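# Carry tube rack through self-closing door to desk

## Task

Move the tube rack from the counter, through the self-closing door, onto the desk. At the end the rack must stand upright with every tube seated all the way down in a hole, and the door must be closed. The task fails if the rack or any tube touches the floor, or if either robot falls over or is left tilted. One or both robots may be used. When finished, the robots must have released the rack and moved away from it.

## Robot and tools

Robots: two identical Hello Robot Stretch 3 units, r1 and r2, each with a single arm. Each has a differential-drive base (0.33 m long, 0.34 m wide, passive omni wheel at the rear), a lift on a mast, and a telescoping arm that reaches out to the robot's right side. The base cannot move sideways. To move the gripper forward or back, drive the base. An in-place turn pivots about the point midway between the drive wheels, 0.05 m behind the front edge. With the arm retracted and the wrist folded, the turning circle has a radius of 0.28 m. An unfolded, level wrist reaches beyond that circle.

Frames: the base frame has its origin on the floor between the drive wheels, x forward, y left, z up. hand_pose is reported in this frame and marks the point where the closed fingertips meet. base_odometry is measured relative to the base frame at the start of the scene and counts wheel rotation, so wheel slip shows up as travel. Heading is positive to the left, in the range -3.142 to 3.142. Each robot reports in its own frames. Only the images, lidar_m, wrist_depth_mm and head_depth_mm show where the two robots are relative to each other.

execute_actions: arguments are actions (a list holding one action, or empty to just read state and images) and cameras (a list of camera names such as r1_head_camera, r2_wrist_camera, or "all"; left out or null gives all, [] gives none). An action is an object keyed "r1" and/or "r2". Under each name you can give:
- base: exactly one of {"translate_m": d}, a relative straight drive from the current position in metres, -1 to 1, forward positive; or {"rotate_rad": d}, a relative in-place turn in radians, -3.2 to 3.2, left (counter-clockwise seen from above) positive.
- joints: absolute targets by name. lift_m is arm height, 0 to 1.1 m. arm_m is extension, 0 to 0.52 m. wrist_yaw_rad runs -1.345 to 4.42: 0 points along the arm, positive swings toward the front, 3.0 folds the wrist over the base. wrist_pitch_rad runs -1.57 to 0.451: 0 is level, negative tips the fingertips down. wrist_roll_rad runs -2.911 to 2.911; at 0 the fingers are side by side. gripper_m runs -0.089 to 0.179, larger means wider; the real fingertip gap is smaller by about 0.007 (nearly closed) to 0.025 (wide open). head_pan_rad runs -3.953 to 1.73: 0 faces forward, positive turns left, -1.57 looks along the arm. head_tilt_rad runs -1.53 to 0.419, negative looks down.
- contact_limits: {"arm_m": effort %, 1 to 100}. The arm motion stops once its effort reaches this value. This also caps how hard the arm holds until the next action.
All motions in one action start at the same moment. Any joint, base or robot you leave out may still be driving toward its earlier target. An unknown key or an out-of-range number rejects the whole call. A single action lasts 15 s at most.

wait: {"seconds": 0 to 10}. Nothing new is commanded; returns state and images.
zoom_image: {"camera": name, "region": [x0, y0, x1, y1]} in pixels of that camera's most recent full image, with the origin at top left, at most 504x504.
finished_scene: {"scene": current scene number}. This ends the scene for good and reports success. The goal must already be met and must stay met.

Result lines: base_status and joint_status give how each motion ended. done for the base means the wheels turned the commanded amount, even if they slipped. off_target means it came to rest short and may still be pushing. contact_stop, time_out and torque_fault mean the old target was dropped. After contact_stop the arm or lift goes slack until it is commanded again, and a slack lift can sag under load. on_its_own describes uncommanded joints; its "held at" value is the held target, not the actual position. motor_effort is a percentage with the peak in brackets, and it is noisy and biased. An effort at rest outside its normal range suggests pushing or carrying a load. Positive wheel effort means pushing forward. lidar_m gives 12 distances, one per 30-degree sector, starting straight ahead and going counter-clockwise (4th left, 7th behind, 10th right). The plane is 0.17 m high, so it sees table legs but not tops, and clear objects are missed. "-" means nothing seen. wrist_depth_mm (45-1000) and head_depth_mm (280-4000, sideways image) are 7x7 grids of median depths in mm. base_tilt, in degrees with forward and right positive, carries a fixed per-robot bias of up to about 4 degrees. turned_by_wheels and turned_by_imu give the rotation since the last result.

Speed: the base is fast (0.30 m/s, 1.9 rad/s) only when stowed: lift_m below 0.30, arm_m below 0.03, wrist_yaw_rad above 2.54. Otherwise it is slow (0.10 m/s, 0.63 rad/s).

Gripping: to grasp, command gripper_m below the object's width. To let go, command at least 0.02 above the value at which the fingers made contact. Neither the reading nor done confirms a grasp, so check the images. If the squeeze is too hard, a stall guard weakens it; send a different value to squeeze again.

Wrist safety: fold or unfold the wrist only with lift_m between 0.32 and 0.95, wrist_pitch_rad -0.4 and roll near 0. Once folded, the lift may go down to 0.25. If yaw is below -0.4, keep pitch at -0.5 or lower.

Things to avoid:
- Robots pressing or crashing into each other; once the bases touch, even millimetres more driving is a hard press.
- Driving while the gripper is caught on something fixed.
- Arm pushes against rigid things with the gripper above about 0.45 m, and repeated pushes after a contact_stop; both can tip the robot.
- Snagging furniture, especially when reversing. If a robot tips, reverse the last move in small steps, pull the gripper free and lower lift_m to about 0.2.
- Sustained wrist strain, which causes a 10 s torque fault.
- Dropping, slipping or slamming the rack, and letting tubes fall out.
- If two robots carry the rack together, remember that their travel can differ by up to 2.5 cm per metre, which strains the load.

Other notes: an occasional small disturbance may nudge loose objects. The robot keeps its last command while you think. A base command is measured from the position in the latest state report.

Each tool is called after "Emit:" as a command line: name --argument value for each argument, lists and objects as JSON in quotes; but a table of rows of numbers goes row by row, as --pt "numbers of a row", without its own name.

## Session

Emit:
execute_actions --actions '[]'

Scene clock: 0.00 s.
r1.base_odometry: x=+0.000 y=+0.000 heading=+0.000 (m, m, rad; r1's odometry frame)
r1.turned_by_wheels: +0.000 (rad since the last result)
r1.turned_by_imu: +0.000 (rad since the last result)
r1.base_tilt: forward=-0.6 right=-1.1 (deg)
r1.lidar_m: 0.78 0.84 0.72 0.71 0.77 1.16 1.83 2.00 2.45 1.43 0.99 0.79
r1.head_depth_mm: 689 693 696 698 703 705 709 / 699 704 710 713 716 721 722 / 714 716 721 724 727 732 737 / 726 730 733 739 743 747 751 / 739 744 749 752 757 761 765 / 756 759 762 766 769 773 778 / 771 772 778 781 788 790 795
r1.base_status: not commanded
r1.joint_positions: lift_m=+0.409 arm_m=+0.003 wrist_yaw_rad=+2.933 wrist_pitch_rad=-0.340 wrist_roll_rad=+0.002 gripper_m=+0.037 head_pan_rad=+0.020 head_tilt_rad=-0.006
r1.joint_status: not commanded
r1.motor_effort: left_wheel=+0 right_wheel=+1 lift_m=+28 arm_m=+0 wrist_yaw_rad=+0 wrist_pitch_rad=+5 wrist_roll_rad=+0 gripper_m=+0 head_pan_rad=+0 head_tilt_rad=+1 (%)
r1.hand_pose: x=+0.0272 y=+0.0808 z=+0.4400 quat_wxyz=(+0.192, +0.706, +0.046, +0.680) (m; r1's base frame)
r1.wrist_depth_mm: - 636 668 690 725 742 743 / - 700 709 747 769 811 771 / 707 734 763 792 815 870 787 / 751 830 827 833 892 942 791 / 833 - 892 865 910 859 790 / 740 - - 717 726 733 734 / 608 610 591 596 598 606 597
r2.base_odometry: x=+0.000 y=+0.000 heading=+0.000 (m, m, rad; r2's odometry frame)
r2.turned_by_wheels: +0.000 (rad since the last result)
r2.turned_by_imu: +0.000 (rad since the last result)
r2.base_tilt: forward=+1.1 right=+2.3 (deg)
r2.lidar_m: 0.78 0.72 0.73 0.92 1.56 2.32 2.05 1.89 1.36 0.89 0.81 0.82
r2.head_depth_mm: 1122 1144 1166 1184 1205 970 847 / 1011 1025 1029 1044 1064 1078 1076 / 913 924 935 944 958 971 983 / 830 842 851 865 871 883 886 / 765 771 781 785 798 807 814 / 707 715 720 730 736 743 752 / 658 664 671 678 684 688 695
r2.base_status: not commanded
r2.joint_positions: lift_m=+0.453 arm_m=+0.003 wrist_yaw_rad=+2.830 wrist_pitch_rad=-0.533 wrist_roll_rad=+0.006 gripper_m=+0.037 head_pan_rad=+0.008 head_tilt_rad=-0.012
r2.joint_status: not commanded
r2.motor_effort: left_wheel=-1 right_wheel=+0 lift_m=+33 arm_m=+0 wrist_yaw_rad=+1 wrist_pitch_rad=+4 wrist_roll_rad=+0 gripper_m=+0 head_pan_rad=+0 head_tilt_rad=+3 (%)
r2.hand_pose: x=+0.0428 y=+0.0506 z=+0.4411 quat_wxyz=(+0.291, +0.705, +0.077, +0.643) (m; r2's base frame)
r2.wrist_depth_mm: - - - 884 717 616 535 / - - - 958 789 661 574 / - - - - 865 725 611 / 1000 - 962 946 896 781 671 / 811 - 782 788 795 770 690 / 689 662 698 665 668 655 639 / 595 588 - 602 561 574 571
pictures: r1_head_camera (sideways: a quarter turn clockwise sets it upright), r1_nav_camera (sideways: a quarter turn counterclockwise sets it upright), r1_wrist_camera, r2_head_camera (sideways: a quarter turn clockwise sets it upright), r2_nav_camera (sideways: a quarter turn counterclockwise sets it upright), r2_wrist_camera
Images, in order (width x height): r1_head_camera 896x504, r1_nav_camera 672x504, r1_wrist_camera 644x364, r2_head_camera 896x504, r2_nav_camera 672x504, r2_wrist_camera 644x364.

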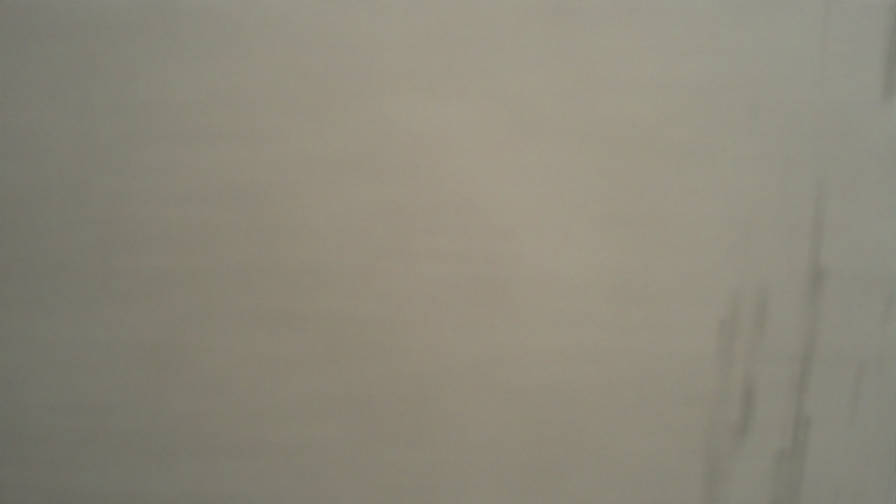

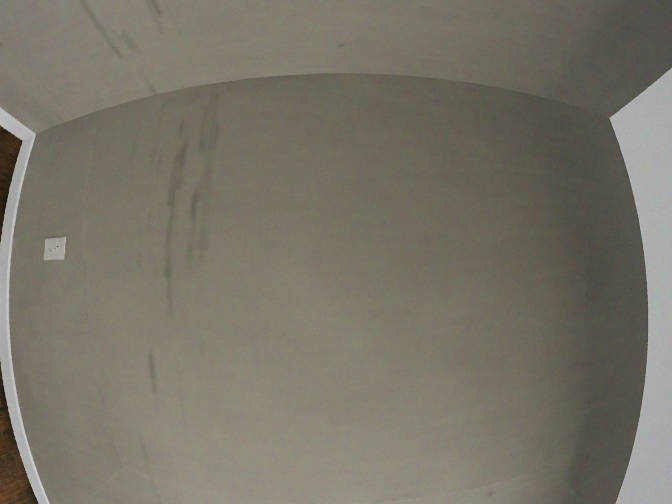

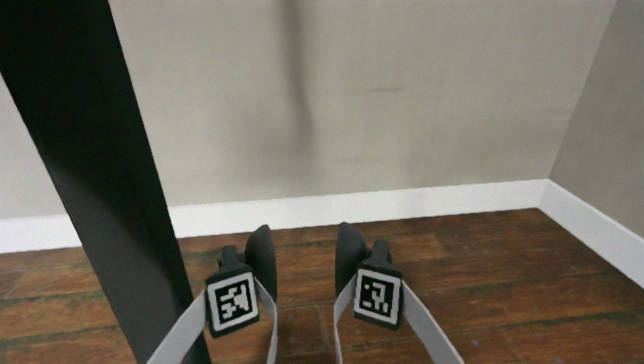

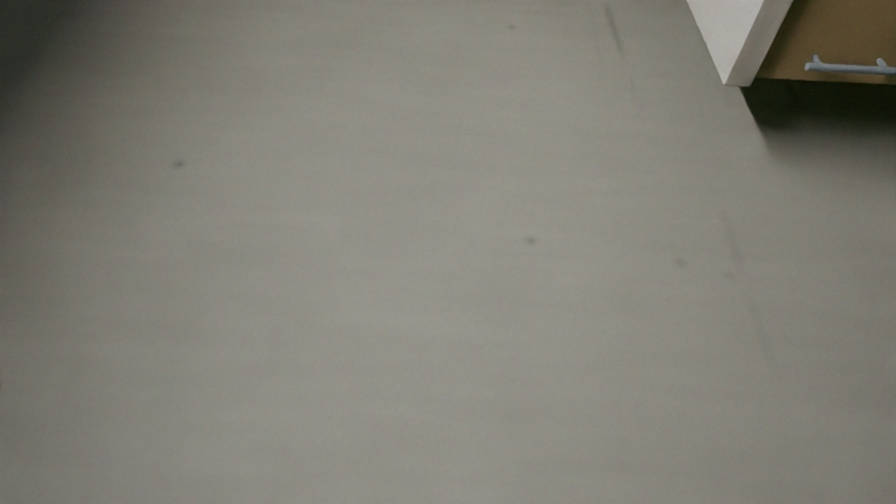

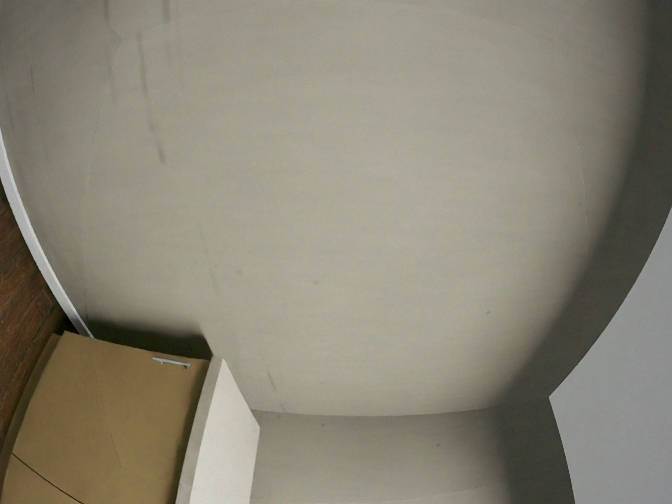

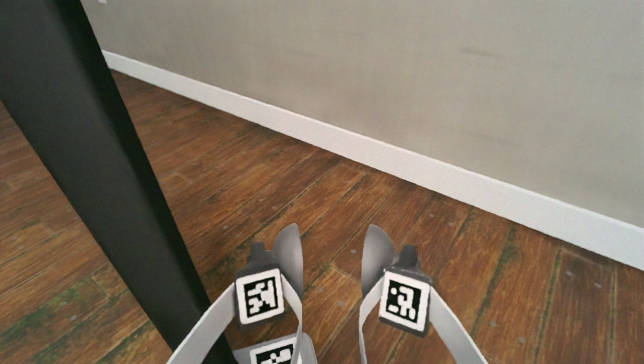

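Emit:
execute_actions --actions '[{"r1":{"joints":{"head_pan_rad":1.57,"head_tilt_rad":-0.3}},"r2":{"joints":{"head_pan_rad":1.57,"head_tilt_rad":-0.3}}}]' --cameras '["r1_nav_camera","r2_nav_camera"]'

Scene clock: 5.07 s.
r1.base_odometry: x=+0.000 y=+0.000 heading=+0.000 (m, m, rad; r1's odometry frame)
r1.turned_by_wheels: +0.000 (rad since the last result)
r1.turned_by_imu: +0.001 (rad since the last result)
r1.base_tilt: forward=-0.7 right=-1.1 (deg)
r1.lidar_m: 0.78 0.84 0.71 0.70 0.77 1.16 1.83 2.01 2.45 1.42 0.99 0.79
r1.head_depth_mm: 551 586 621 662 710 757 816 / 563 595 627 663 708 757 832 / 572 606 642 683 728 770 852 / 581 615 651 691 741 784 868 / 588 624 660 705 755 819 888 / 597 633 672 718 769 833 906 / 605 643 683 731 785 852 929
r1.base_status: not commanded
r1.joint_positions: lift_m=+0.409 arm_m=+0.003 wrist_yaw_rad=+2.933 wrist_pitch_rad=-0.340 wrist_roll_rad=+0.002 gripper_m=+0.037 head_pan_rad=+1.563 head_tilt_rad=-0.296
r1.joint_status: all done
r1.motor_effort: left_wheel=+0(0) right_wheel=+0(0) lift_m=+28(28) arm_m=-1(1) wrist_yaw_rad=+1(0) wrist_pitch_rad=+5(5) wrist_roll_rad=+0(0) gripper_m=+1(1) head_pan_rad=+4(53) head_tilt_rad=-1(22) (%)
r1.hand_pose: x=+0.0272 y=+0.0808 z=+0.4400 quat_wxyz=(+0.192, +0.706, +0.046, +0.680) (m; r1's base frame)
r1.wrist_depth_mm: - 650 672 663 692 741 759 / - 687 714 732 760 773 786 / 685 772 741 777 829 836 832 / 769 814 822 898 893 932 803 / 800 - 847 895 873 887 800 / 736 - - 725 722 711 727 / 611 608 623 603 613 615 612
r2.base_odometry: x=+0.000 y=+0.000 heading=+0.000 (m, m, rad; r2's odometry frame)
r2.turned_by_wheels: +0.000 (rad since the last result)
r2.turned_by_imu: +0.001 (rad since the last result)
r2.base_tilt: forward=+1.0 right=+2.3 (deg)
r2.lidar_m: 0.78 0.72 0.73 0.92 1.56 2.32 2.05 1.90 1.37 0.89 0.81 0.82
r2.head_depth_mm: 704 726 753 781 810 835 875 / 780 809 837 872 903 945 987 / 872 904 948 990 1029 1088 1142 / 989 1030 1083 1130 1207 1275 1311 / 1140 1202 1269 1350 1438 1534 1427 / 1349 1436 1526 1648 1763 1740 1417 / 1660 1766 1946 2138 2230 1794 1406
r2.base_status: not commanded
r2.joint_positions: lift_m=+0.453 arm_m=+0.003 wrist_yaw_rad=+2.830 wrist_pitch_rad=-0.533 wrist_roll_rad=+0.006 gripper_m=+0.037 head_pan_rad=+1.563 head_tilt_rad=-0.296
r2.joint_status: all done
r2.motor_effort: left_wheel=-1(0) right_wheel=+0(0) lift_m=+33(33) arm_m=+0(0) wrist_yaw_rad=+0(1) wrist_pitch_rad=+4(4) wrist_roll_rad=+0(0) gripper_m=+0(0) head_pan_rad=+4(57) head_tilt_rad=-3(30) (%)
r2.hand_pose: x=+0.0428 y=+0.0506 z=+0.4411 quat_wxyz=(+0.291, +0.705, +0.077, +0.643) (m; r2's base frame)
r2.wrist_depth_mm: - - - 871 725 611 538 / - - - 966 795 664 577 / - - - - 872 722 613 / 983 - 949 971 895 766 664 / 813 - 785 785 802 780 697 / 686 674 695 662 652 653 650 / 601 588 - 598 556 576 562
pictures: r1_nav_camera (sideways: a quarter turn counterclockwise sets it upright), r2_nav_camera (sideways: a quarter turn counterclockwise sets it upright)
Images, in order (width x height): r1_nav_camera 672x504, r2_nav_camera 672x504.

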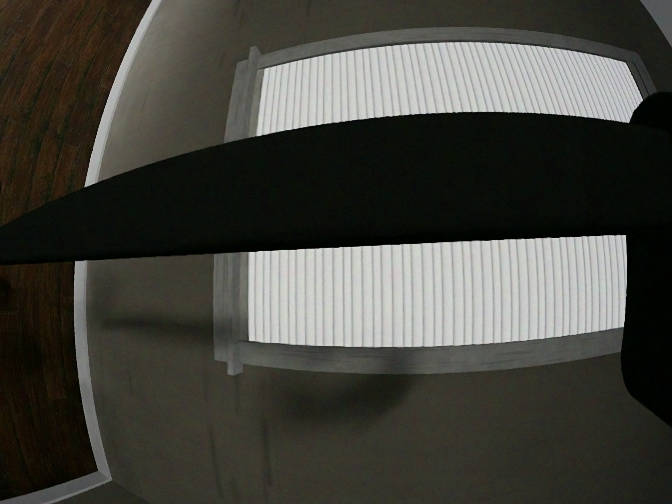

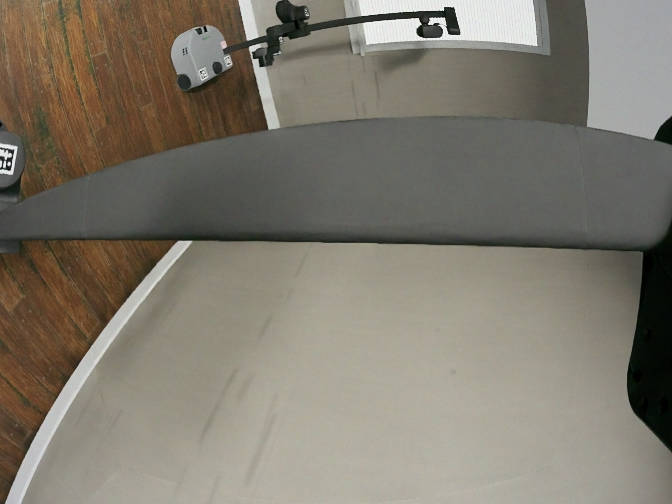

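Emit:
execute_actions --actions '[{"r1":{"joints":{"head_pan_rad":-3.14,"head_tilt_rad":-0.3}},"r2":{"joints":{"head_pan_rad":-3.14,"head_tilt_rad":-0.3}}}]' --cameras '["r1_nav_camera","r2_nav_camera"]'

Scene clock: 12.83 s.
r1.base_odometry: x=+0.000 y=+0.000 heading=+0.000 (m, m, rad; r1's odometry frame)
r1.turned_by_wheels: +0.000 (rad since the last result)
r1.turned_by_imu: +0.001 (rad since the last result)
r1.base_tilt: forward=-0.6 right=-1.0 (deg)
r1.lidar_m: 0.78 0.85 0.71 0.71 0.77 1.16 1.83 2.00 2.45 1.43 0.99 0.79
r1.head_depth_mm: 1512 1599 1695 1790 1910 1880 1473 / 1542 1627 1728 1834 1938 1874 1470 / 1557 1657 1753 1870 1983 1879 1470 / 1590 1685 1789 1901 2033 1873 1476 / 1616 1704 1809 1937 2073 1871 1468 / 1636 1747 1854 1976 2106 1856 1469 / 1663 1769 1879 2006 2159 1864 1467
r1.base_status: not commanded
r1.joint_positions: lift_m=+0.409 arm_m=+0.003 wrist_yaw_rad=+2.933 wrist_pitch_rad=-0.340 wrist_roll_rad=+0.002 gripper_m=+0.037 head_pan_rad=-3.133 head_tilt_rad=-0.296
r1.joint_status: all done
r1.motor_effort: left_wheel=+0(0) right_wheel=+0(0) lift_m=+28(28) arm_m=-1(0) wrist_yaw_rad=+0(0) wrist_pitch_rad=+4(5) wrist_roll_rad=+0(0) gripper_m=+0(0) head_pan_rad=-4(52) head_tilt_rad=-2(3) (%)
r1.hand_pose: x=+0.0272 y=+0.0808 z=+0.4400 quat_wxyz=(+0.192, +0.706, +0.046, +0.680) (m; r1's base frame)
r1.wrist_depth_mm: - 650 667 697 710 731 753 / - 693 715 716 763 770 769 / 701 754 762 804 822 856 805 / 771 827 824 862 912 927 816 / 835 - 860 898 908 868 794 / 729 - - 721 717 747 708 / 629 601 582 612 610 609 619
r2.base_odometry: x=+0.000 y=+0.000 heading=+0.000 (m, m, rad; r2's odometry frame)
r2.turned_by_wheels: +0.000 (rad since the last result)
r2.turned_by_imu: +0.001 (rad since the last result)
r2.base_tilt: forward=+1.0 right=+2.3 (deg)
r2.lidar_m: 0.78 0.72 0.73 0.92 1.56 2.32 2.05 1.90 1.37 0.89 0.81 0.82
r2.head_depth_mm: 2316 2376 2457 2570 2532 1876 1448 / 2352 2534 2696 2838 2637 1887 1472 / 2171 2300 2482 2678 2581 1851 1451 / 1979 2107 2263 2434 2486 1829 1439 / 1868 1969 2092 2223 2300 1830 1424 / 1739 1817 1922 2063 2154 1810 1414 / 1613 1703 1795 1902 2034 1794 1407
r2.base_status: not commanded
r2.joint_positions: lift_m=+0.453 arm_m=+0.003 wrist_yaw_rad=+2.830 wrist_pitch_rad=-0.533 wrist_roll_rad=+0.006 gripper_m=+0.037 head_pan_rad=-3.133 head_tilt_rad=-0.296
r2.joint_status: all done
r2.motor_effort: left_wheel=-1(0) right_wheel=+0(0) lift_m=+33(33) arm_m=+0(0) wrist_yaw_rad=+1(0) wrist_pitch_rad=+4(4) wrist_roll_rad=+0(0) gripper_m=+0(1) head_pan_rad=-5(58) head_tilt_rad=-3(3) (%)
r2.hand_pose: x=+0.0428 y=+0.0506 z=+0.4411 quat_wxyz=(+0.291, +0.705, +0.077, +0.643) (m; r2's base frame)
r2.wrist_depth_mm: - - - 864 718 610 539 / - - - 969 783 665 569 / - - - - 868 718 616 / 983 - 961 948 887 766 655 / 804 - 806 789 787 763 698 / 689 674 697 664 663 649 658 / 601 594 - 591 559 576 573
pictures: r1_nav_camera (sideways: a quarter turn counterclockwise sets it upright), r2_nav_camera (sideways: a quarter turn counterclockwise sets it upright)
Images, in order (width x height): r1_nav_camera 672x504, r2_nav_camera 672x504.

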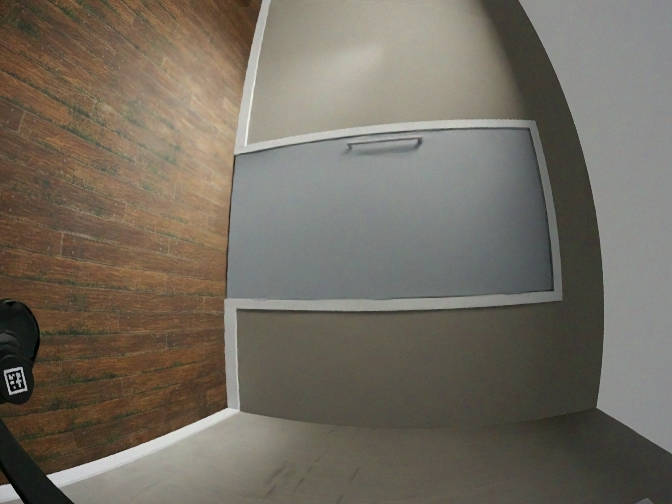

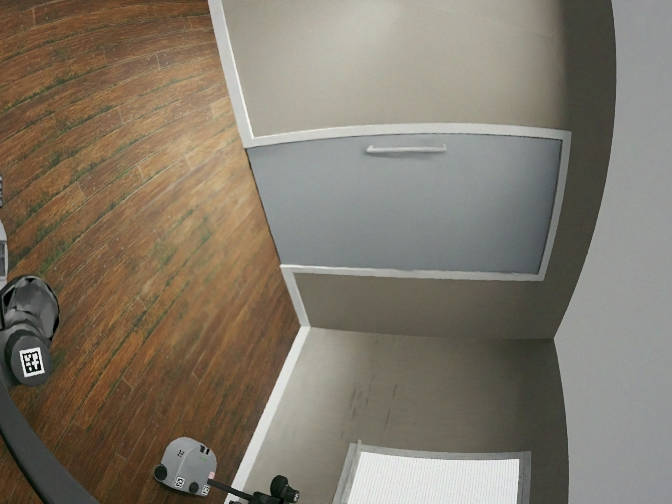

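Emit:
execute_actions --actions '[{"r1":{"joints":{"head_pan_rad":-1.57,"head_tilt_rad":-0.3}},"r2":{"joints":{"head_pan_rad":-1.57,"head_tilt_rad":-0.3}}}]' --cameras '["r1_nav_camera","r2_nav_camera"]'

Scene clock: 20.00 s.
r1.base_odometry: x=+0.000 y=+0.000 heading=+0.000 (m, m, rad; r1's odometry frame)
r1.turned_by_wheels: +0.000 (rad since the last result)
r1.turned_by_imu: +0.001 (rad since the last result)
r1.base_tilt: forward=-0.7 right=-1.1 (deg)
r1.lidar_m: 0.78 0.85 0.72 0.71 0.76 1.16 1.84 2.00 2.45 1.43 0.99 0.79
r1.head_depth_mm: 2502 2650 2775 2353 2452 1881 1474 / 2550 2690 2777 2374 2428 1729 1479 / 2585 2693 2360 2385 1590 1653 1471 / 2626 2810 2857 2468 2576 1799 1476 / 2587 2745 2727 2541 2542 1871 1469 / 1965 2025 2081 2149 2192 1859 1470 / 1547 1570 1609 1646 1694 1696 1470
r1.base_status: not commanded
r1.joint_positions: lift_m=+0.409 arm_m=+0.003 wrist_yaw_rad=+2.933 wrist_pitch_rad=-0.340 wrist_roll_rad=+0.002 gripper_m=+0.037 head_pan_rad=-1.577 head_tilt_rad=-0.296
r1.joint_status: all done
r1.motor_effort: left_wheel=+0(0) right_wheel=+0(0) lift_m=+27(29) arm_m=-1(0) wrist_yaw_rad=+0(0) wrist_pitch_rad=+4(5) wrist_roll_rad=+0(0) gripper_m=+0(0) head_pan_rad=+4(53) head_tilt_rad=-2(2) (%)
r1.hand_pose: x=+0.0272 y=+0.0808 z=+0.4400 quat_wxyz=(+0.192, +0.706, +0.046, +0.680) (m; r1's base frame)
r1.wrist_depth_mm: - 619 662 683 710 738 726 / - 704 708 724 780 785 792 / 697 734 764 792 840 857 816 / 776 815 821 872 916 935 798 / 822 - 885 923 916 872 805 / 725 - - 732 724 708 718 / 621 609 590 601 606 611 601
r2.base_odometry: x=+0.000 y=+0.000 heading=+0.000 (m, m, rad; r2's odometry frame)
r2.turned_by_wheels: +0.000 (rad since the last result)
r2.turned_by_imu: +0.001 (rad since the last result)
r2.base_tilt: forward=+1.1 right=+2.3 (deg)
r2.lidar_m: 0.78 0.72 0.73 0.92 1.56 2.33 2.05 1.89 1.37 0.89 0.82 0.82
r2.head_depth_mm: 1891 1945 2021 2062 2173 1879 1469 / 1828 1972 2143 1414 1470 1667 1452 / 1676 1795 1929 1334 1272 1408 1444 / 1540 1637 1762 1203 1128 1240 1348 / 1430 1521 1608 1180 1029 1104 1217 / 1333 1410 1496 1266 929 1007 1079 / 1247 1316 1385 1249 868 918 978
r2.base_status: not commanded
r2.joint_positions: lift_m=+0.453 arm_m=+0.003 wrist_yaw_rad=+2.830 wrist_pitch_rad=-0.533 wrist_roll_rad=+0.006 gripper_m=+0.037 head_pan_rad=-1.577 head_tilt_rad=-0.296
r2.joint_status: all done
r2.motor_effort: left_wheel=+0(0) right_wheel=+0(0) lift_m=+33(33) arm_m=+0(0) wrist_yaw_rad=+1(1) wrist_pitch_rad=+4(4) wrist_roll_rad=+0(0) gripper_m=+0(0) head_pan_rad=+4(57) head_tilt_rad=-2(2) (%)
r2.hand_pose: x=+0.0428 y=+0.0506 z=+0.4411 quat_wxyz=(+0.291, +0.705, +0.077, +0.643) (m; r2's base frame)
r2.wrist_depth_mm: - - - 877 722 617 541 / - - - 982 788 655 569 / - - - - 848 724 618 / 997 - 967 953 890 768 660 / 805 - 795 788 806 783 697 / 683 673 702 671 660 662 653 / 594 588 - 590 566 581 575
pictures: r1_nav_camera (sideways: a quarter turn counterclockwise sets it upright), r2_nav_camera (sideways: a quarter turn counterclockwise sets it upright)
Images, in order (width x height): r1_nav_camera 672x504, r2_nav_camera 672x504.

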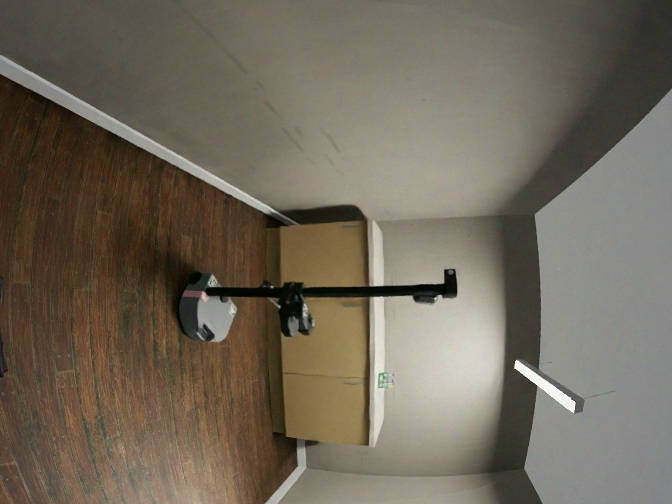

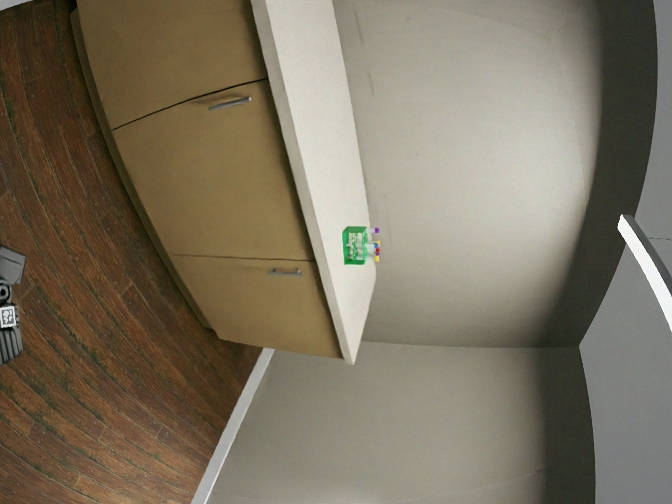

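Emit:
execute_actions --actions '[{"r1":{"joints":{"head_pan_rad":-3.3,"head_tilt_rad":-0.1}},"r2":{"joints":{"head_pan_rad":-1.57,"head_tilt_rad":-0.2}}}]' --cameras '["r1_head_camera","r2_head_camera"]'

Scene clock: 54.10 s.
r1.base_odometry: x=+0.000 y=+0.000 heading=+0.000 (m, m, rad; r1's odometry frame)
r1.turned_by_wheels: +0.000 (rad since the last result)
r1.turned_by_imu: +0.001 (rad since the last result)
r1.base_tilt: forward=-0.6 right=-1.1 (deg)
r1.lidar_m: 0.78 0.85 0.71 0.71 0.77 1.17 1.83 2.01 2.45 1.43 0.98 0.79
r1.head_depth_mm: 1668 1707 1759 1800 1843 1887 1764 / 1666 1721 1746 1802 1847 1900 1791 / 1669 1707 1758 1803 1855 1908 1794 / 1662 1694 1745 1790 1848 1897 1799 / 1653 1707 1745 1806 1845 1912 1777 / 1648 1704 1756 1795 1852 1908 1774 / 1652 1703 1747 1792 1849 1895 1772
r1.base_status: not commanded
r1.joint_positions: lift_m=+0.409 arm_m=+0.003 wrist_yaw_rad=+2.933 wrist_pitch_rad=-0.340 wrist_roll_rad=+0.002 gripper_m=+0.037 head_pan_rad=-3.293 head_tilt_rad=-0.112
r1.joint_status: all done
r1.motor_effort: left_wheel=+0(0) right_wheel=+0(1) lift_m=+28(29) arm_m=-1(0) wrist_yaw_rad=+0(0) wrist_pitch_rad=+5(5) wrist_roll_rad=+0(0) gripper_m=+0(0) head_pan_rad=-5(55) head_tilt_rad=+5(21) (%)
r1.hand_pose: x=+0.0272 y=+0.0808 z=+0.4400 quat_wxyz=(+0.192, +0.706, +0.046, +0.680) (m; r1's base frame)
r1.wrist_depth_mm: - 631 656 688 707 737 754 / - 705 702 732 779 781 777 / 712 737 754 768 840 886 778 / 769 809 834 885 875 951 815 / 834 - 860 892 909 883 820 / 727 - - 721 712 704 701 / 613 608 597 610 611 593 602
r2.base_odometry: x=+0.000 y=+0.000 heading=+0.000 (m, m, rad; r2's odometry frame)
r2.turned_by_wheels: +0.000 (rad since the last result)
r2.turned_by_imu: +0.001 (rad since the last result)
r2.base_tilt: forward=+1.0 right=+2.3 (deg)
r2.lidar_m: 0.78 0.72 0.73 0.92 1.56 2.33 2.05 1.90 1.37 0.89 0.82 0.82
r2.head_depth_mm: 1934 1975 2023 2069 2139 2087 1573 / 1899 1975 2117 2217 1391 1494 1534 / 1723 1819 1907 1957 1225 1312 1415 / 1584 1658 1757 1763 1100 1160 1234 / 1455 1539 1609 1604 1012 1050 1106 / 1361 1417 1477 1515 939 947 998 / 1278 1326 1370 1409 912 872 912
r2.base_status: not commanded
r2.joint_positions: lift_m=+0.453 arm_m=+0.003 wrist_yaw_rad=+2.830 wrist_pitch_rad=-0.533 wrist_roll_rad=+0.006 gripper_m=+0.037 head_pan_rad=-1.577 head_tilt_rad=-0.211
r2.joint_status: all done
r2.motor_effort: left_wheel=+0(1) right_wheel=+0(0) lift_m=+33(33) arm_m=+0(0) wrist_yaw_rad=+0(1) wrist_pitch_rad=+4(4) wrist_roll_rad=+0(0) gripper_m=+1(1) head_pan_rad=+4(4) head_tilt_rad=+7(20) (%)
r2.hand_pose: x=+0.0428 y=+0.0506 z=+0.4411 quat_wxyz=(+0.291, +0.705, +0.077, +0.643) (m; r2's base frame)
r2.wrist_depth_mm: - - - 865 730 616 535 / - - - 960 799 668 570 / - - - - 869 717 610 / - - 966 958 919 778 656 / 807 - 801 797 794 774 693 / 681 669 697 659 665 656 652 / 587 591 - 592 565 580 571
pictures: r1_head_camera (sideways: a quarter turn clockwise sets it upright), r2_head_camera (sideways: a quarter turn clockwise sets it upright)
Images, in order (width x height): r1_head_camera 896x504, r2_head_camera 896x504.

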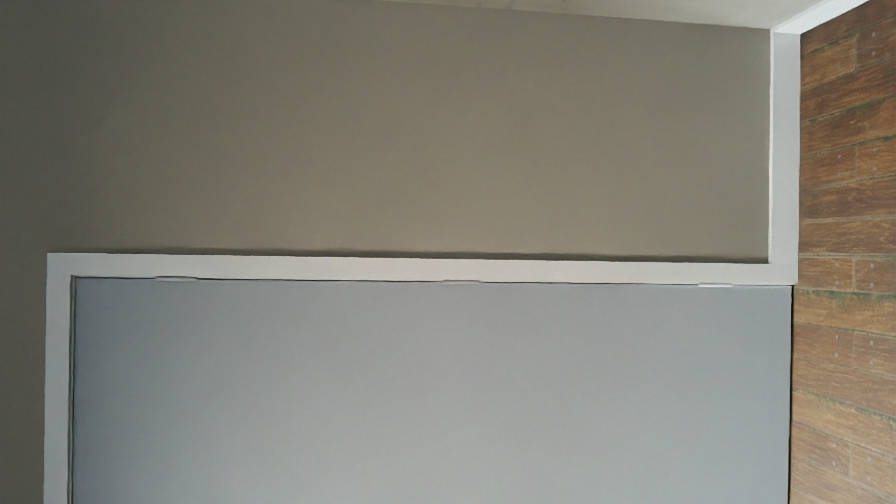

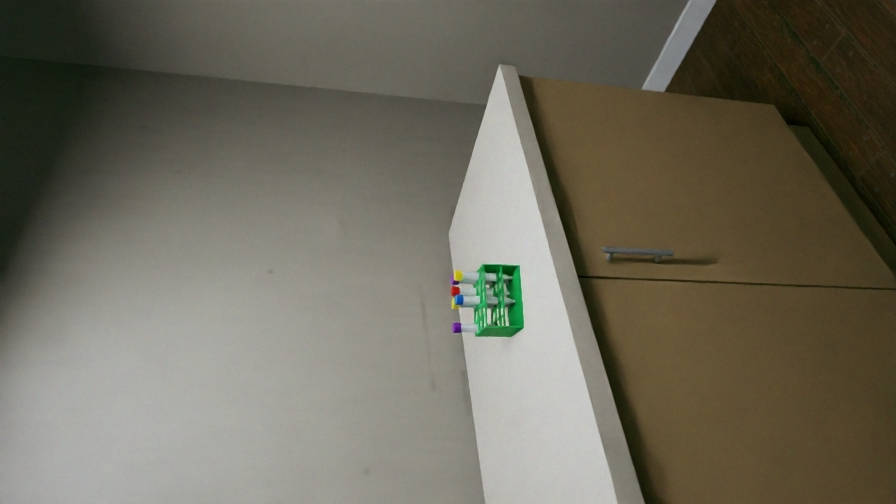

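Emit:
zoom_image --camera "r2_head_camera" --region '[420, 240, 560, 360]'

Region (420, 240, 560, 360) of r2_head_camera's 896x504 image, scaled by 3.600, with more detail than that image has; it fills the top 432 rows of this view, and the rest is white.

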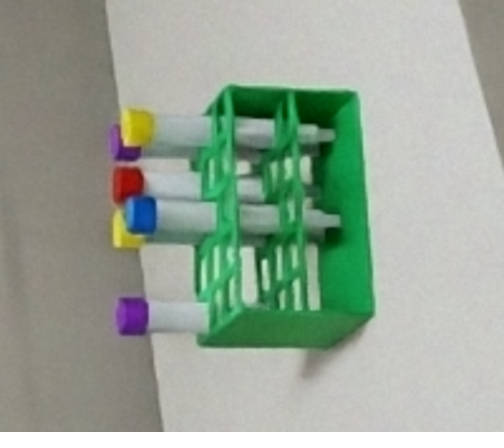

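Emit:
execute_actions --actions '[{"r1":{"joints":{"wrist_pitch_rad":-0.4,"lift_m":0.28},"base":{"rotate_rad":0.57}},"r2":{"joints":{"wrist_pitch_rad":-0.4,"lift_m":0.28},"base":{"rotate_rad":1.19}}}]' --cameras '[]'

Scene clock: 165.50 s.
r1.base_odometry: x=+0.000 y=+0.000 heading=+0.570 (m, m, rad; r1's odometry frame)
r1.turned_by_wheels: +0.570 (rad since the last result)
r1.turned_by_imu: +0.566 (rad since the last result)
r1.base_tilt: forward=-0.6 right=-1.0 (deg)
r1.lidar_m: 0.86 0.71 0.71 0.78 1.24 1.83 2.05 2.44 1.50 0.95 0.78 0.78
r1.head_depth_mm: 1648 1692 1723 1765 1798 1836 1802 / 1749 1789 1825 1868 1910 1955 1806 / 1858 1900 1951 1977 2050 2096 1802 / 1979 2031 2083 2124 2176 2213 1794 / 2114 2171 2222 2301 2344 2322 1787 / 2279 2359 2414 2453 2561 2416 1780 / 2408 2528 2612 2686 2798 2415 1793
r1.base_status: done
r1.joint_positions: lift_m=+0.280 arm_m=+0.003 wrist_yaw_rad=+2.933 wrist_pitch_rad=-0.413 wrist_roll_rad=+0.002 gripper_m=+0.037 head_pan_rad=-3.293 head_tilt_rad=-0.112
r1.joint_status: all done
r1.motor_effort: left_wheel=-4(11) right_wheel=+3(9) lift_m=+18(22) arm_m=+0(1) wrist_yaw_rad=+0(1) wrist_pitch_rad=+4(3) wrist_roll_rad=+0(0) gripper_m=+0(0) head_pan_rad=-4(4) head_tilt_rad=+5(5) (%)
r1.hand_pose: x=+0.0254 y=+0.0724 z=+0.2942 quat_wxyz=(+0.217, +0.704, +0.072, +0.673) (m; r1's base frame)
r1.wrist_depth_mm: - 970 844 745 631 603 534 / - - 934 805 720 643 577 / - - 933 902 791 691 619 / 770 - 769 777 750 718 632 / 612 - 639 599 607 601 618 / 500 492 - 524 502 510 496 / 452 - - 428 436 430 438
r2.base_odometry: x=+0.000 y=+0.000 heading=+1.190 (m, m, rad; r2's odometry frame)
r2.turned_by_wheels: +1.190 (rad since the last result)
r2.turned_by_imu: +1.180 (rad since the last result)
r2.base_tilt: forward=+1.1 right=+2.3 (deg)
r2.lidar_m: 0.75 1.05 1.56 2.40 1.94 1.89 1.16 0.84 0.81 0.85 0.74 0.72
r2.head_depth_mm: 1248 1281 1333 1373 985 803 836 / 1321 1364 1404 1454 973 860 895 / 1371 1443 1487 1533 964 916 957 / 1198 1269 1336 1426 967 980 1024 / 1019 1064 1128 1183 1180 1221 1127 / 885 927 964 1007 1056 1104 1166 / 786 812 845 876 914 955 989
r2.base_status: done
r2.joint_positions: lift_m=+0.280 arm_m=+0.003 wrist_yaw_rad=+2.830 wrist_pitch_rad=-0.419 wrist_roll_rad=+0.006 gripper_m=+0.037 head_pan_rad=-1.577 head_tilt_rad=-0.211
r2.joint_status: all done
r2.motor_effort: left_wheel=-3(10) right_wheel=+4(12) lift_m=+23(26) arm_m=+0(0) wrist_yaw_rad=+0(0) wrist_pitch_rad=+6(6) wrist_roll_rad=+0(0) gripper_m=+0(0) head_pan_rad=+4(4) head_tilt_rad=+7(7) (%)
r2.hand_pose: x=+0.0476 y=+0.0658 z=+0.2929 quat_wxyz=(+0.253, +0.708, +0.037, +0.658) (m; r2's base frame)
r2.wrist_depth_mm: - - - - - - - / - - - - - - - / - - - - - - - / - 827 820 805 799 796 784 / 656 - 645 632 647 628 622 / 532 - 535 519 517 517 510 / 461 - - 440 428 440 435
pictures: none
No camera images: the call's "cameras" was empty. Leave "cameras" out to get every camera's image.

Emit:
execute_actions --actions '[{"r1":{"base":{"translate_m":-0.93},"joints":{"head_pan_rad":-3.14}},"r2":{"base":{"translate_m":-0.81}}}]' --cameras '[]'

Scene clock: 174.80 s.
r1.base_odometry: x=-0.783 y=-0.502 heading=+0.570 (m, m, rad; r1's odometry frame)
r1.turned_by_wheels: +0.000 (rad since the last result)
r1.turned_by_imu: -0.004 (rad since the last result)
r1.base_tilt: forward=-0.6 right=-1.1 (deg)
r1.lidar_m: 1.60 1.31 1.30 1.39 1.14 1.13 1.24 1.85 1.32 1.83 1.50 1.49
r1.head_depth_mm: 1058 1082 1105 1121 1137 1169 1193 / 1143 1163 1193 1214 1239 1267 1294 / 1237 1271 1287 1321 1350 1378 1411 / 1344 1382 1410 1433 1475 1516 1549 / 1480 1512 1547 1585 1639 1687 1684 / 1635 1686 1733 1783 1821 1894 1778 / 1829 1890 1942 1996 2091 2130 1789
r1.base_status: done
r1.joint_positions: lift_m=+0.280 arm_m=+0.003 wrist_yaw_rad=+2.933 wrist_pitch_rad=-0.413 wrist_roll_rad=+0.002 gripper_m=+0.037 head_pan_rad=-3.147 head_tilt_rad=-0.111
r1.joint_status: all done
r1.motor_effort: left_wheel=-3(16) right_wheel=+3(5) lift_m=+19(19) arm_m=-1(0) wrist_yaw_rad=+1(0) wrist_pitch_rad=+4(4) wrist_roll_rad=+0(0) gripper_m=+0(0) head_pan_rad=+3(20) head_tilt_rad=+4(5) (%)
r1.hand_pose: x=+0.0254 y=+0.0724 z=+0.2942 quat_wxyz=(+0.217, +0.704, +0.072, +0.673) (m; r1's base frame)
r1.wrist_depth_mm: - - - - - - - / - - - - - - - / 899 - - - 973 - 973 / 765 - 757 755 769 749 762 / 610 - 619 612 619 601 605 / 510 495 - 514 502 500 500 / 450 - - 420 435 434 432
r2.base_odometry: x=-0.301 y=-0.752 heading=+1.190 (m, m, rad; r2's odometry frame)
r2.turned_by_wheels: +0.000 (rad since the last result)
r2.turned_by_imu: -0.004 (rad since the last result)
r2.base_tilt: forward=+1.0 right=+2.3 (deg)
r2.lidar_m: 1.47 2.05 1.38 1.68 1.25 1.21 0.59 0.43 0.41 0.43 0.59 1.41
r2.head_depth_mm: 884 912 943 970 978 627 492 / 930 959 999 1030 977 651 488 / 984 1024 1058 1097 964 647 486 / 1047 1086 1115 1170 952 643 489 / 1109 1154 1200 1265 938 634 528 / 1193 1245 1294 1340 926 628 579 / 1274 1341 1402 1447 914 626 641
r2.base_status: done
r2.joint_positions: lift_m=+0.280 arm_m=+0.003 wrist_yaw_rad=+2.830 wrist_pitch_rad=-0.418 wrist_roll_rad=+0.006 gripper_m=+0.037 head_pan_rad=-1.577 head_tilt_rad=-0.211
r2.joint_status: not commanded
r2.motor_effort: left_wheel=-3(12) right_wheel=+4(7) lift_m=+23(23) arm_m=+0(0) wrist_yaw_rad=+1(0) wrist_pitch_rad=+6(6) wrist_roll_rad=+0(0) gripper_m=+0(0) head_pan_rad=+4(4) head_tilt_rad=+6(7) (%)
r2.hand_pose: x=+0.0477 y=+0.0659 z=+0.2931 quat_wxyz=(+0.253, +0.708, +0.037, +0.658) (m; r2's base frame)
r2.wrist_depth_mm: - - - - - - - / - - - - - - - / - - - - - - - / - 842 810 813 793 802 783 / 649 - 640 631 641 625 614 / 533 - 540 521 527 513 511 / 458 - - 445 430 437 433
pictures: none
No camera images: the call's "cameras" was empty. Leave "cameras" out to get every camera's image.

Emit:
execute_actions --actions '[{"r1":{"base":{"rotate_rad":-2.14},"joints":{"lift_m":0.9}},"r2":{"base":{"rotate_rad":-0.41},"joints":{"lift_m":0.9,"head_tilt_rad":-0.6}}}]' --cameras '["r2_nav_camera","r1_nav_camera"]'

Scene clock: 189.60 s.
r1.base_odometry: x=-0.783 y=-0.502 heading=-1.570 (m, m, rad; r1's odometry frame)
r1.turned_by_wheels: -2.140 (rad since the last result)
r1.turned_by_imu: -2.120 (rad since the last result)
r1.base_tilt: forward=-0.6 right=-1.0 (deg)
r1.lidar_m: 1.28 1.90 1.51 1.49 1.61 1.32 1.30 1.41 1.15 1.13 1.23 1.84
r1.head_depth_mm: 1126 1155 1182 1219 1245 1286 1320 / 1148 1170 1200 1233 1263 1307 1343 / 1163 1181 1219 1250 1281 1331 1366 / 1178 1209 1246 1274 1308 1354 1388 / 1198 1229 1266 1297 1333 1370 1408 / 1216 1251 1285 1324 1356 1389 1434 / 1237 1268 1300 1337 1377 1420 1465
r1.base_status: done
r1.joint_positions: lift_m=+0.900 arm_m=+0.003 wrist_yaw_rad=+2.933 wrist_pitch_rad=-0.413 wrist_roll_rad=+0.002 gripper_m=+0.037 head_pan_rad=-3.147 head_tilt_rad=-0.111
r1.joint_status: all done
r1.motor_effort: left_wheel=+3(14) right_wheel=-2(6) lift_m=+37(37) arm_m=-1(1) wrist_yaw_rad=+0(0) wrist_pitch_rad=+4(4) wrist_roll_rad=+0(0) gripper_m=+0(0) head_pan_rad=+4(4) head_tilt_rad=+5(4) (%)
r1.hand_pose: x=+0.0254 y=+0.0724 z=+0.9133 quat_wxyz=(+0.217, +0.704, +0.072, +0.673) (m; r1's base frame)
r1.wrist_depth_mm: - - - - - - - / - - - - - - - / - - - - - - - / - - - - - - - / - - - - - - - / - - - - - - - / - - - - - - -
r2.base_odometry: x=-0.301 y=-0.752 heading=+0.780 (m, m, rad; r2's odometry frame)
r2.turned_by_wheels: -0.410 (rad since the last result)
r2.turned_by_imu: -0.404 (rad since the last result)
r2.base_tilt: forward=+1.1 right=+2.3 (deg)
r2.lidar_m: 1.41 1.53 2.34 1.38 1.51 1.22 1.20 0.53 0.42 0.41 0.45 0.66
r2.head_depth_mm: 812 901 962 695 530 548 - / 827 912 973 660 526 - - / 837 930 980 614 523 594 - / 850 943 971 634 537 590 - / 858 953 960 668 533 599 - / 867 970 949 664 546 647 879 / 883 981 938 659 542 667 847
r2.base_status: done
r2.joint_positions: lift_m=+0.900 arm_m=+0.003 wrist_yaw_rad=+2.830 wrist_pitch_rad=-0.418 wrist_roll_rad=+0.006 gripper_m=+0.037 head_pan_rad=-1.577 head_tilt_rad=-0.593
r2.joint_status: all done
r2.motor_effort: left_wheel=+3(10) right_wheel=-4(11) lift_m=+44(45) arm_m=-1(0) wrist_yaw_rad=+0(0) wrist_pitch_rad=+6(6) wrist_roll_rad=+0(0) gripper_m=+0(0) head_pan_rad=+4(4) head_tilt_rad=-5(36) (%)
r2.hand_pose: x=+0.0477 y=+0.0659 z=+0.9124 quat_wxyz=(+0.253, +0.708, +0.037, +0.658) (m; r2's base frame)
r2.wrist_depth_mm: - - - - - - - / - - - - - - - / - - - - - - - / - - - - - - - / - - - - - - - / - - - - - - - / - - - - - - -
pictures: r1_nav_camera (sideways: a quarter turn counterclockwise sets it upright), r2_nav_camera (sideways: a quarter turn counterclockwise sets it upright)
Images, in order (width x height): r1_nav_camera 672x504, r2_nav_camera 672x504.

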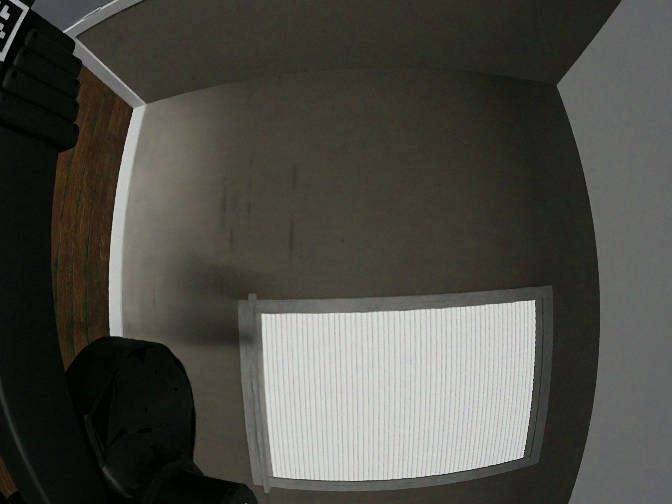

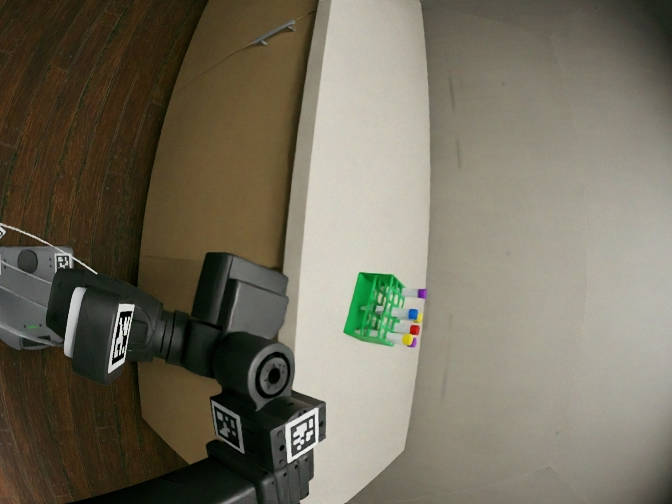

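Emit:
execute_actions --actions '[{"r1":{"joints":{"wrist_yaw_rad":0.0,"gripper_m":0.1,"head_pan_rad":-1.57,"head_tilt_rad":-0.3}},"r2":{"joints":{"wrist_yaw_rad":1.57}}}]' --cameras '["r1_nav_camera","r1_wrist_camera"]'

Scene clock: 202.37 s.
r1.base_odometry: x=-0.783 y=-0.502 heading=-1.570 (m, m, rad; r1's odometry frame)
r1.turned_by_wheels: +0.000 (rad since the last result)
r1.turned_by_imu: +0.001 (rad since the last result)
r1.base_tilt: forward=-0.6 right=-1.1 (deg)
r1.lidar_m: 1.27 1.90 1.51 1.49 1.61 1.32 1.30 1.41 1.15 1.13 1.22 1.84
r1.head_depth_mm: 925 973 1031 1093 1169 1248 1339 / 937 986 1048 1114 1187 1271 1351 / 949 1003 1061 1127 1205 1294 1382 / 963 1017 1079 1151 1223 1317 1399 / 973 1033 1095 1166 1251 1343 1425 / 985 1042 1101 1178 1265 1359 1429 / 994 1053 1125 1205 1284 1397 1468
r1.base_status: not commanded
r1.joint_positions: lift_m=+0.900 arm_m=+0.003 wrist_yaw_rad=+0.003 wrist_pitch_rad=-0.413 wrist_roll_rad=+0.002 gripper_m=+0.100 head_pan_rad=-1.577 head_tilt_rad=-0.296
r1.joint_status: all done
r1.motor_effort: left_wheel=+3(3) right_wheel=-2(2) lift_m=+36(36) arm_m=-1(1) wrist_yaw_rad=-4(5) wrist_pitch_rad=+4(4) wrist_roll_rad=+0(0) gripper_m=+0(77) head_pan_rad=+4(53) head_tilt_rad=-3(17) (%)
r1.hand_pose: x=-0.0208 y=-0.3727 z=+0.9133 quat_wxyz=(+0.692, +0.146, -0.692, -0.144) (m; r1's base frame)
r1.wrist_depth_mm: 875 839 839 802 787 770 744 / 951 914 905 863 846 831 830 / - - - 976 939 911 897 / - - - - - - - / - - - - - - - / - - - - - - - / - - - - - - -
r2.base_odometry: x=-0.301 y=-0.752 heading=+0.780 (m, m, rad; r2's odometry frame)
r2.turned_by_wheels: +0.000 (rad since the last result)
r2.turned_by_imu: +0.001 (rad since the last result)
r2.base_tilt: forward=+1.0 right=+2.2 (deg)
r2.lidar_m: 1.41 1.53 2.34 1.38 1.51 1.22 1.21 0.54 0.42 0.41 0.45 0.66
r2.head_depth_mm: 815 902 961 696 529 547 - / 828 913 972 663 525 - - / 839 927 981 613 523 572 - / 846 939 971 635 536 598 - / 860 956 959 668 532 637 762 / 868 967 950 664 548 651 759 / 880 978 929 656 543 668 -
r2.base_status: not commanded
r2.joint_positions: lift_m=+0.900 arm_m=+0.003 wrist_yaw_rad=+1.572 wrist_pitch_rad=-0.418 wrist_roll_rad=+0.006 gripper_m=+0.037 head_pan_rad=-1.577 head_tilt_rad=-0.593
r2.joint_status: all done
r2.motor_effort: left_wheel=+3(2) right_wheel=-4(4) lift_m=+43(43) arm_m=+0(0) wrist_yaw_rad=-1(2) wrist_pitch_rad=+6(6) wrist_roll_rad=+0(0) gripper_m=+1(0) head_pan_rad=+3(4) head_tilt_rad=-4(4) (%)
r2.hand_pose: x=+0.2031 y=-0.1476 z=+0.9124 quat_wxyz=(+0.592, +0.594, -0.387, +0.384) (m; r2's base frame)
r2.wrist_depth_mm: - - - - - - - / - - - - - 621 480 / - - - - - 656 360 / - - - - - 595 380 / - - - - - 626 375 / - - - - - 609 372 / - - - - - 590 368
pictures: r1_nav_camera (sideways: a quarter turn counterclockwise sets it upright), r1_wrist_camera
Images, in order (width x height): r1_nav_camera 672x504, r1_wrist_camera 644x364.

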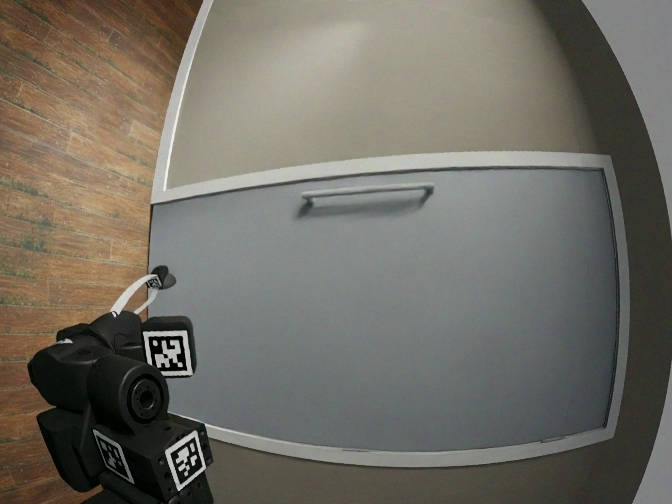

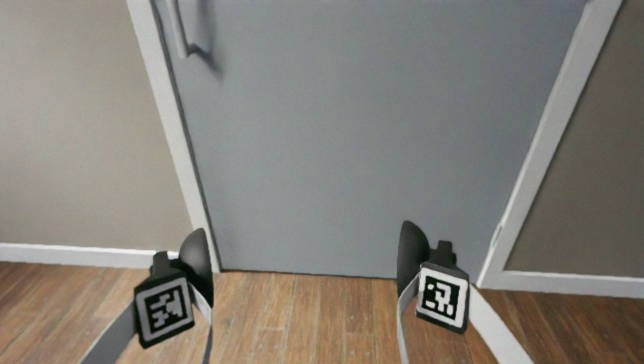

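Emit:
execute_actions --actions '[{"r1":{"base":{"translate_m":0.22},"joints":{"wrist_pitch_rad":0.0,"lift_m":0.88}},"r2":{"joints":{"lift_m":1.08,"gripper_m":0.17}}}]' --cameras '["r1_wrist_camera"]'

Scene clock: 221.43 s.
r1.base_odometry: x=-0.783 y=-0.722 heading=-1.570 (m, m, rad; r1's odometry frame)
r1.turned_by_wheels: +0.000 (rad since the last result)
r1.turned_by_imu: +0.002 (rad since the last result)
r1.base_tilt: forward=-0.7 right=-1.1 (deg)
r1.lidar_m: 1.06 1.74 1.48 1.46 1.58 1.54 1.52 1.47 1.17 1.16 1.25 1.64
r1.head_depth_mm: 948 1001 1060 1122 1194 1276 1356 / 958 1010 1071 1138 1215 1293 1389 / 970 1026 1088 1155 1229 1324 1400 / 986 1038 1093 1158 1249 1346 1431 / 989 1050 1120 1195 1271 1363 1444 / 1011 1072 1139 1217 1302 1399 1459 / 1024 1090 1159 1236 1324 1430 1463
r1.base_status: done
r1.joint_positions: lift_m=+0.880 arm_m=+0.003 wrist_yaw_rad=+0.003 wrist_pitch_rad=-0.025 wrist_roll_rad=+0.002 gripper_m=+0.100 head_pan_rad=-1.577 head_tilt_rad=-0.296
r1.joint_status: all done
r1.motor_effort: left_wheel=+3(9) right_wheel=-2(4) lift_m=+19(31) arm_m=-1(1) wrist_yaw_rad=-3(4) wrist_pitch_rad=+8(7) wrist_roll_rad=+0(0) gripper_m=+0(0) head_pan_rad=+3(4) head_tilt_rad=-2(2) (%)
r1.hand_pose: x=-0.0207 y=-0.4033 z=+0.9886 quat_wxyz=(+0.707, +0.010, -0.707, -0.008) (m; r1's base frame)
r1.wrist_depth_mm: 908 931 906 894 829 833 800 / 938 933 902 858 862 857 822 / - 963 925 902 904 872 852 / - 981 971 959 946 874 880 / - - 986 980 950 923 911 / - - - - - 963 943 / - - - - - 955 921
r2.base_odometry: x=-0.301 y=-0.752 heading=+0.780 (m, m, rad; r2's odometry frame)
r2.turned_by_wheels: +0.000 (rad since the last result)
r2.turned_by_imu: +0.001 (rad since the last result)
r2.base_tilt: forward=+1.0 right=+2.3 (deg)
r2.lidar_m: 1.41 1.54 2.34 1.16 1.51 1.22 1.20 0.53 0.42 0.41 0.45 0.67
r2.head_depth_mm: 811 - - - - 600 723 / 814 - - - - 618 739 / 826 - - - - 640 754 / 845 942 967 645 - - 786 / 857 954 961 668 - - 831 / 873 965 945 664 - - 863 / 881 978 935 690 - - 870
r2.base_status: not commanded
r2.joint_positions: lift_m=+1.080 arm_m=+0.003 wrist_yaw_rad=+1.572 wrist_pitch_rad=-0.417 wrist_roll_rad=+0.006 gripper_m=+0.170 head_pan_rad=-1.577 head_tilt_rad=-0.593
r2.joint_status: all done
r2.motor_effort: left_wheel=+3(3) right_wheel=-4(4) lift_m=+43(44) arm_m=+0(1) wrist_yaw_rad=-1(2) wrist_pitch_rad=+6(6) wrist_roll_rad=+1(0) gripper_m=+0(100) head_pan_rad=+4(4) head_tilt_rad=-5(4) (%)
r2.hand_pose: x=+0.2031 y=-0.1476 z=+1.0924 quat_wxyz=(+0.592, +0.594, -0.387, +0.384) (m; r2's base frame)
r2.wrist_depth_mm: - - - - - - - / - - - - - - - / - - - - - 790 781 / - - - - - 645 576 / - - - - - 624 450 / - - - - - 741 374 / - - - - - 654 336
pictures: r1_wrist_camera
Images, in order (width x height): r1_wrist_camera 644x364.

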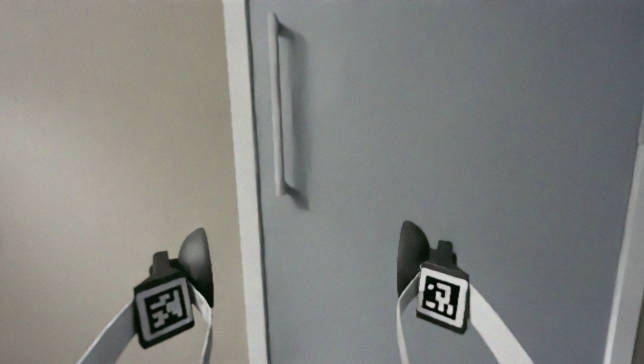

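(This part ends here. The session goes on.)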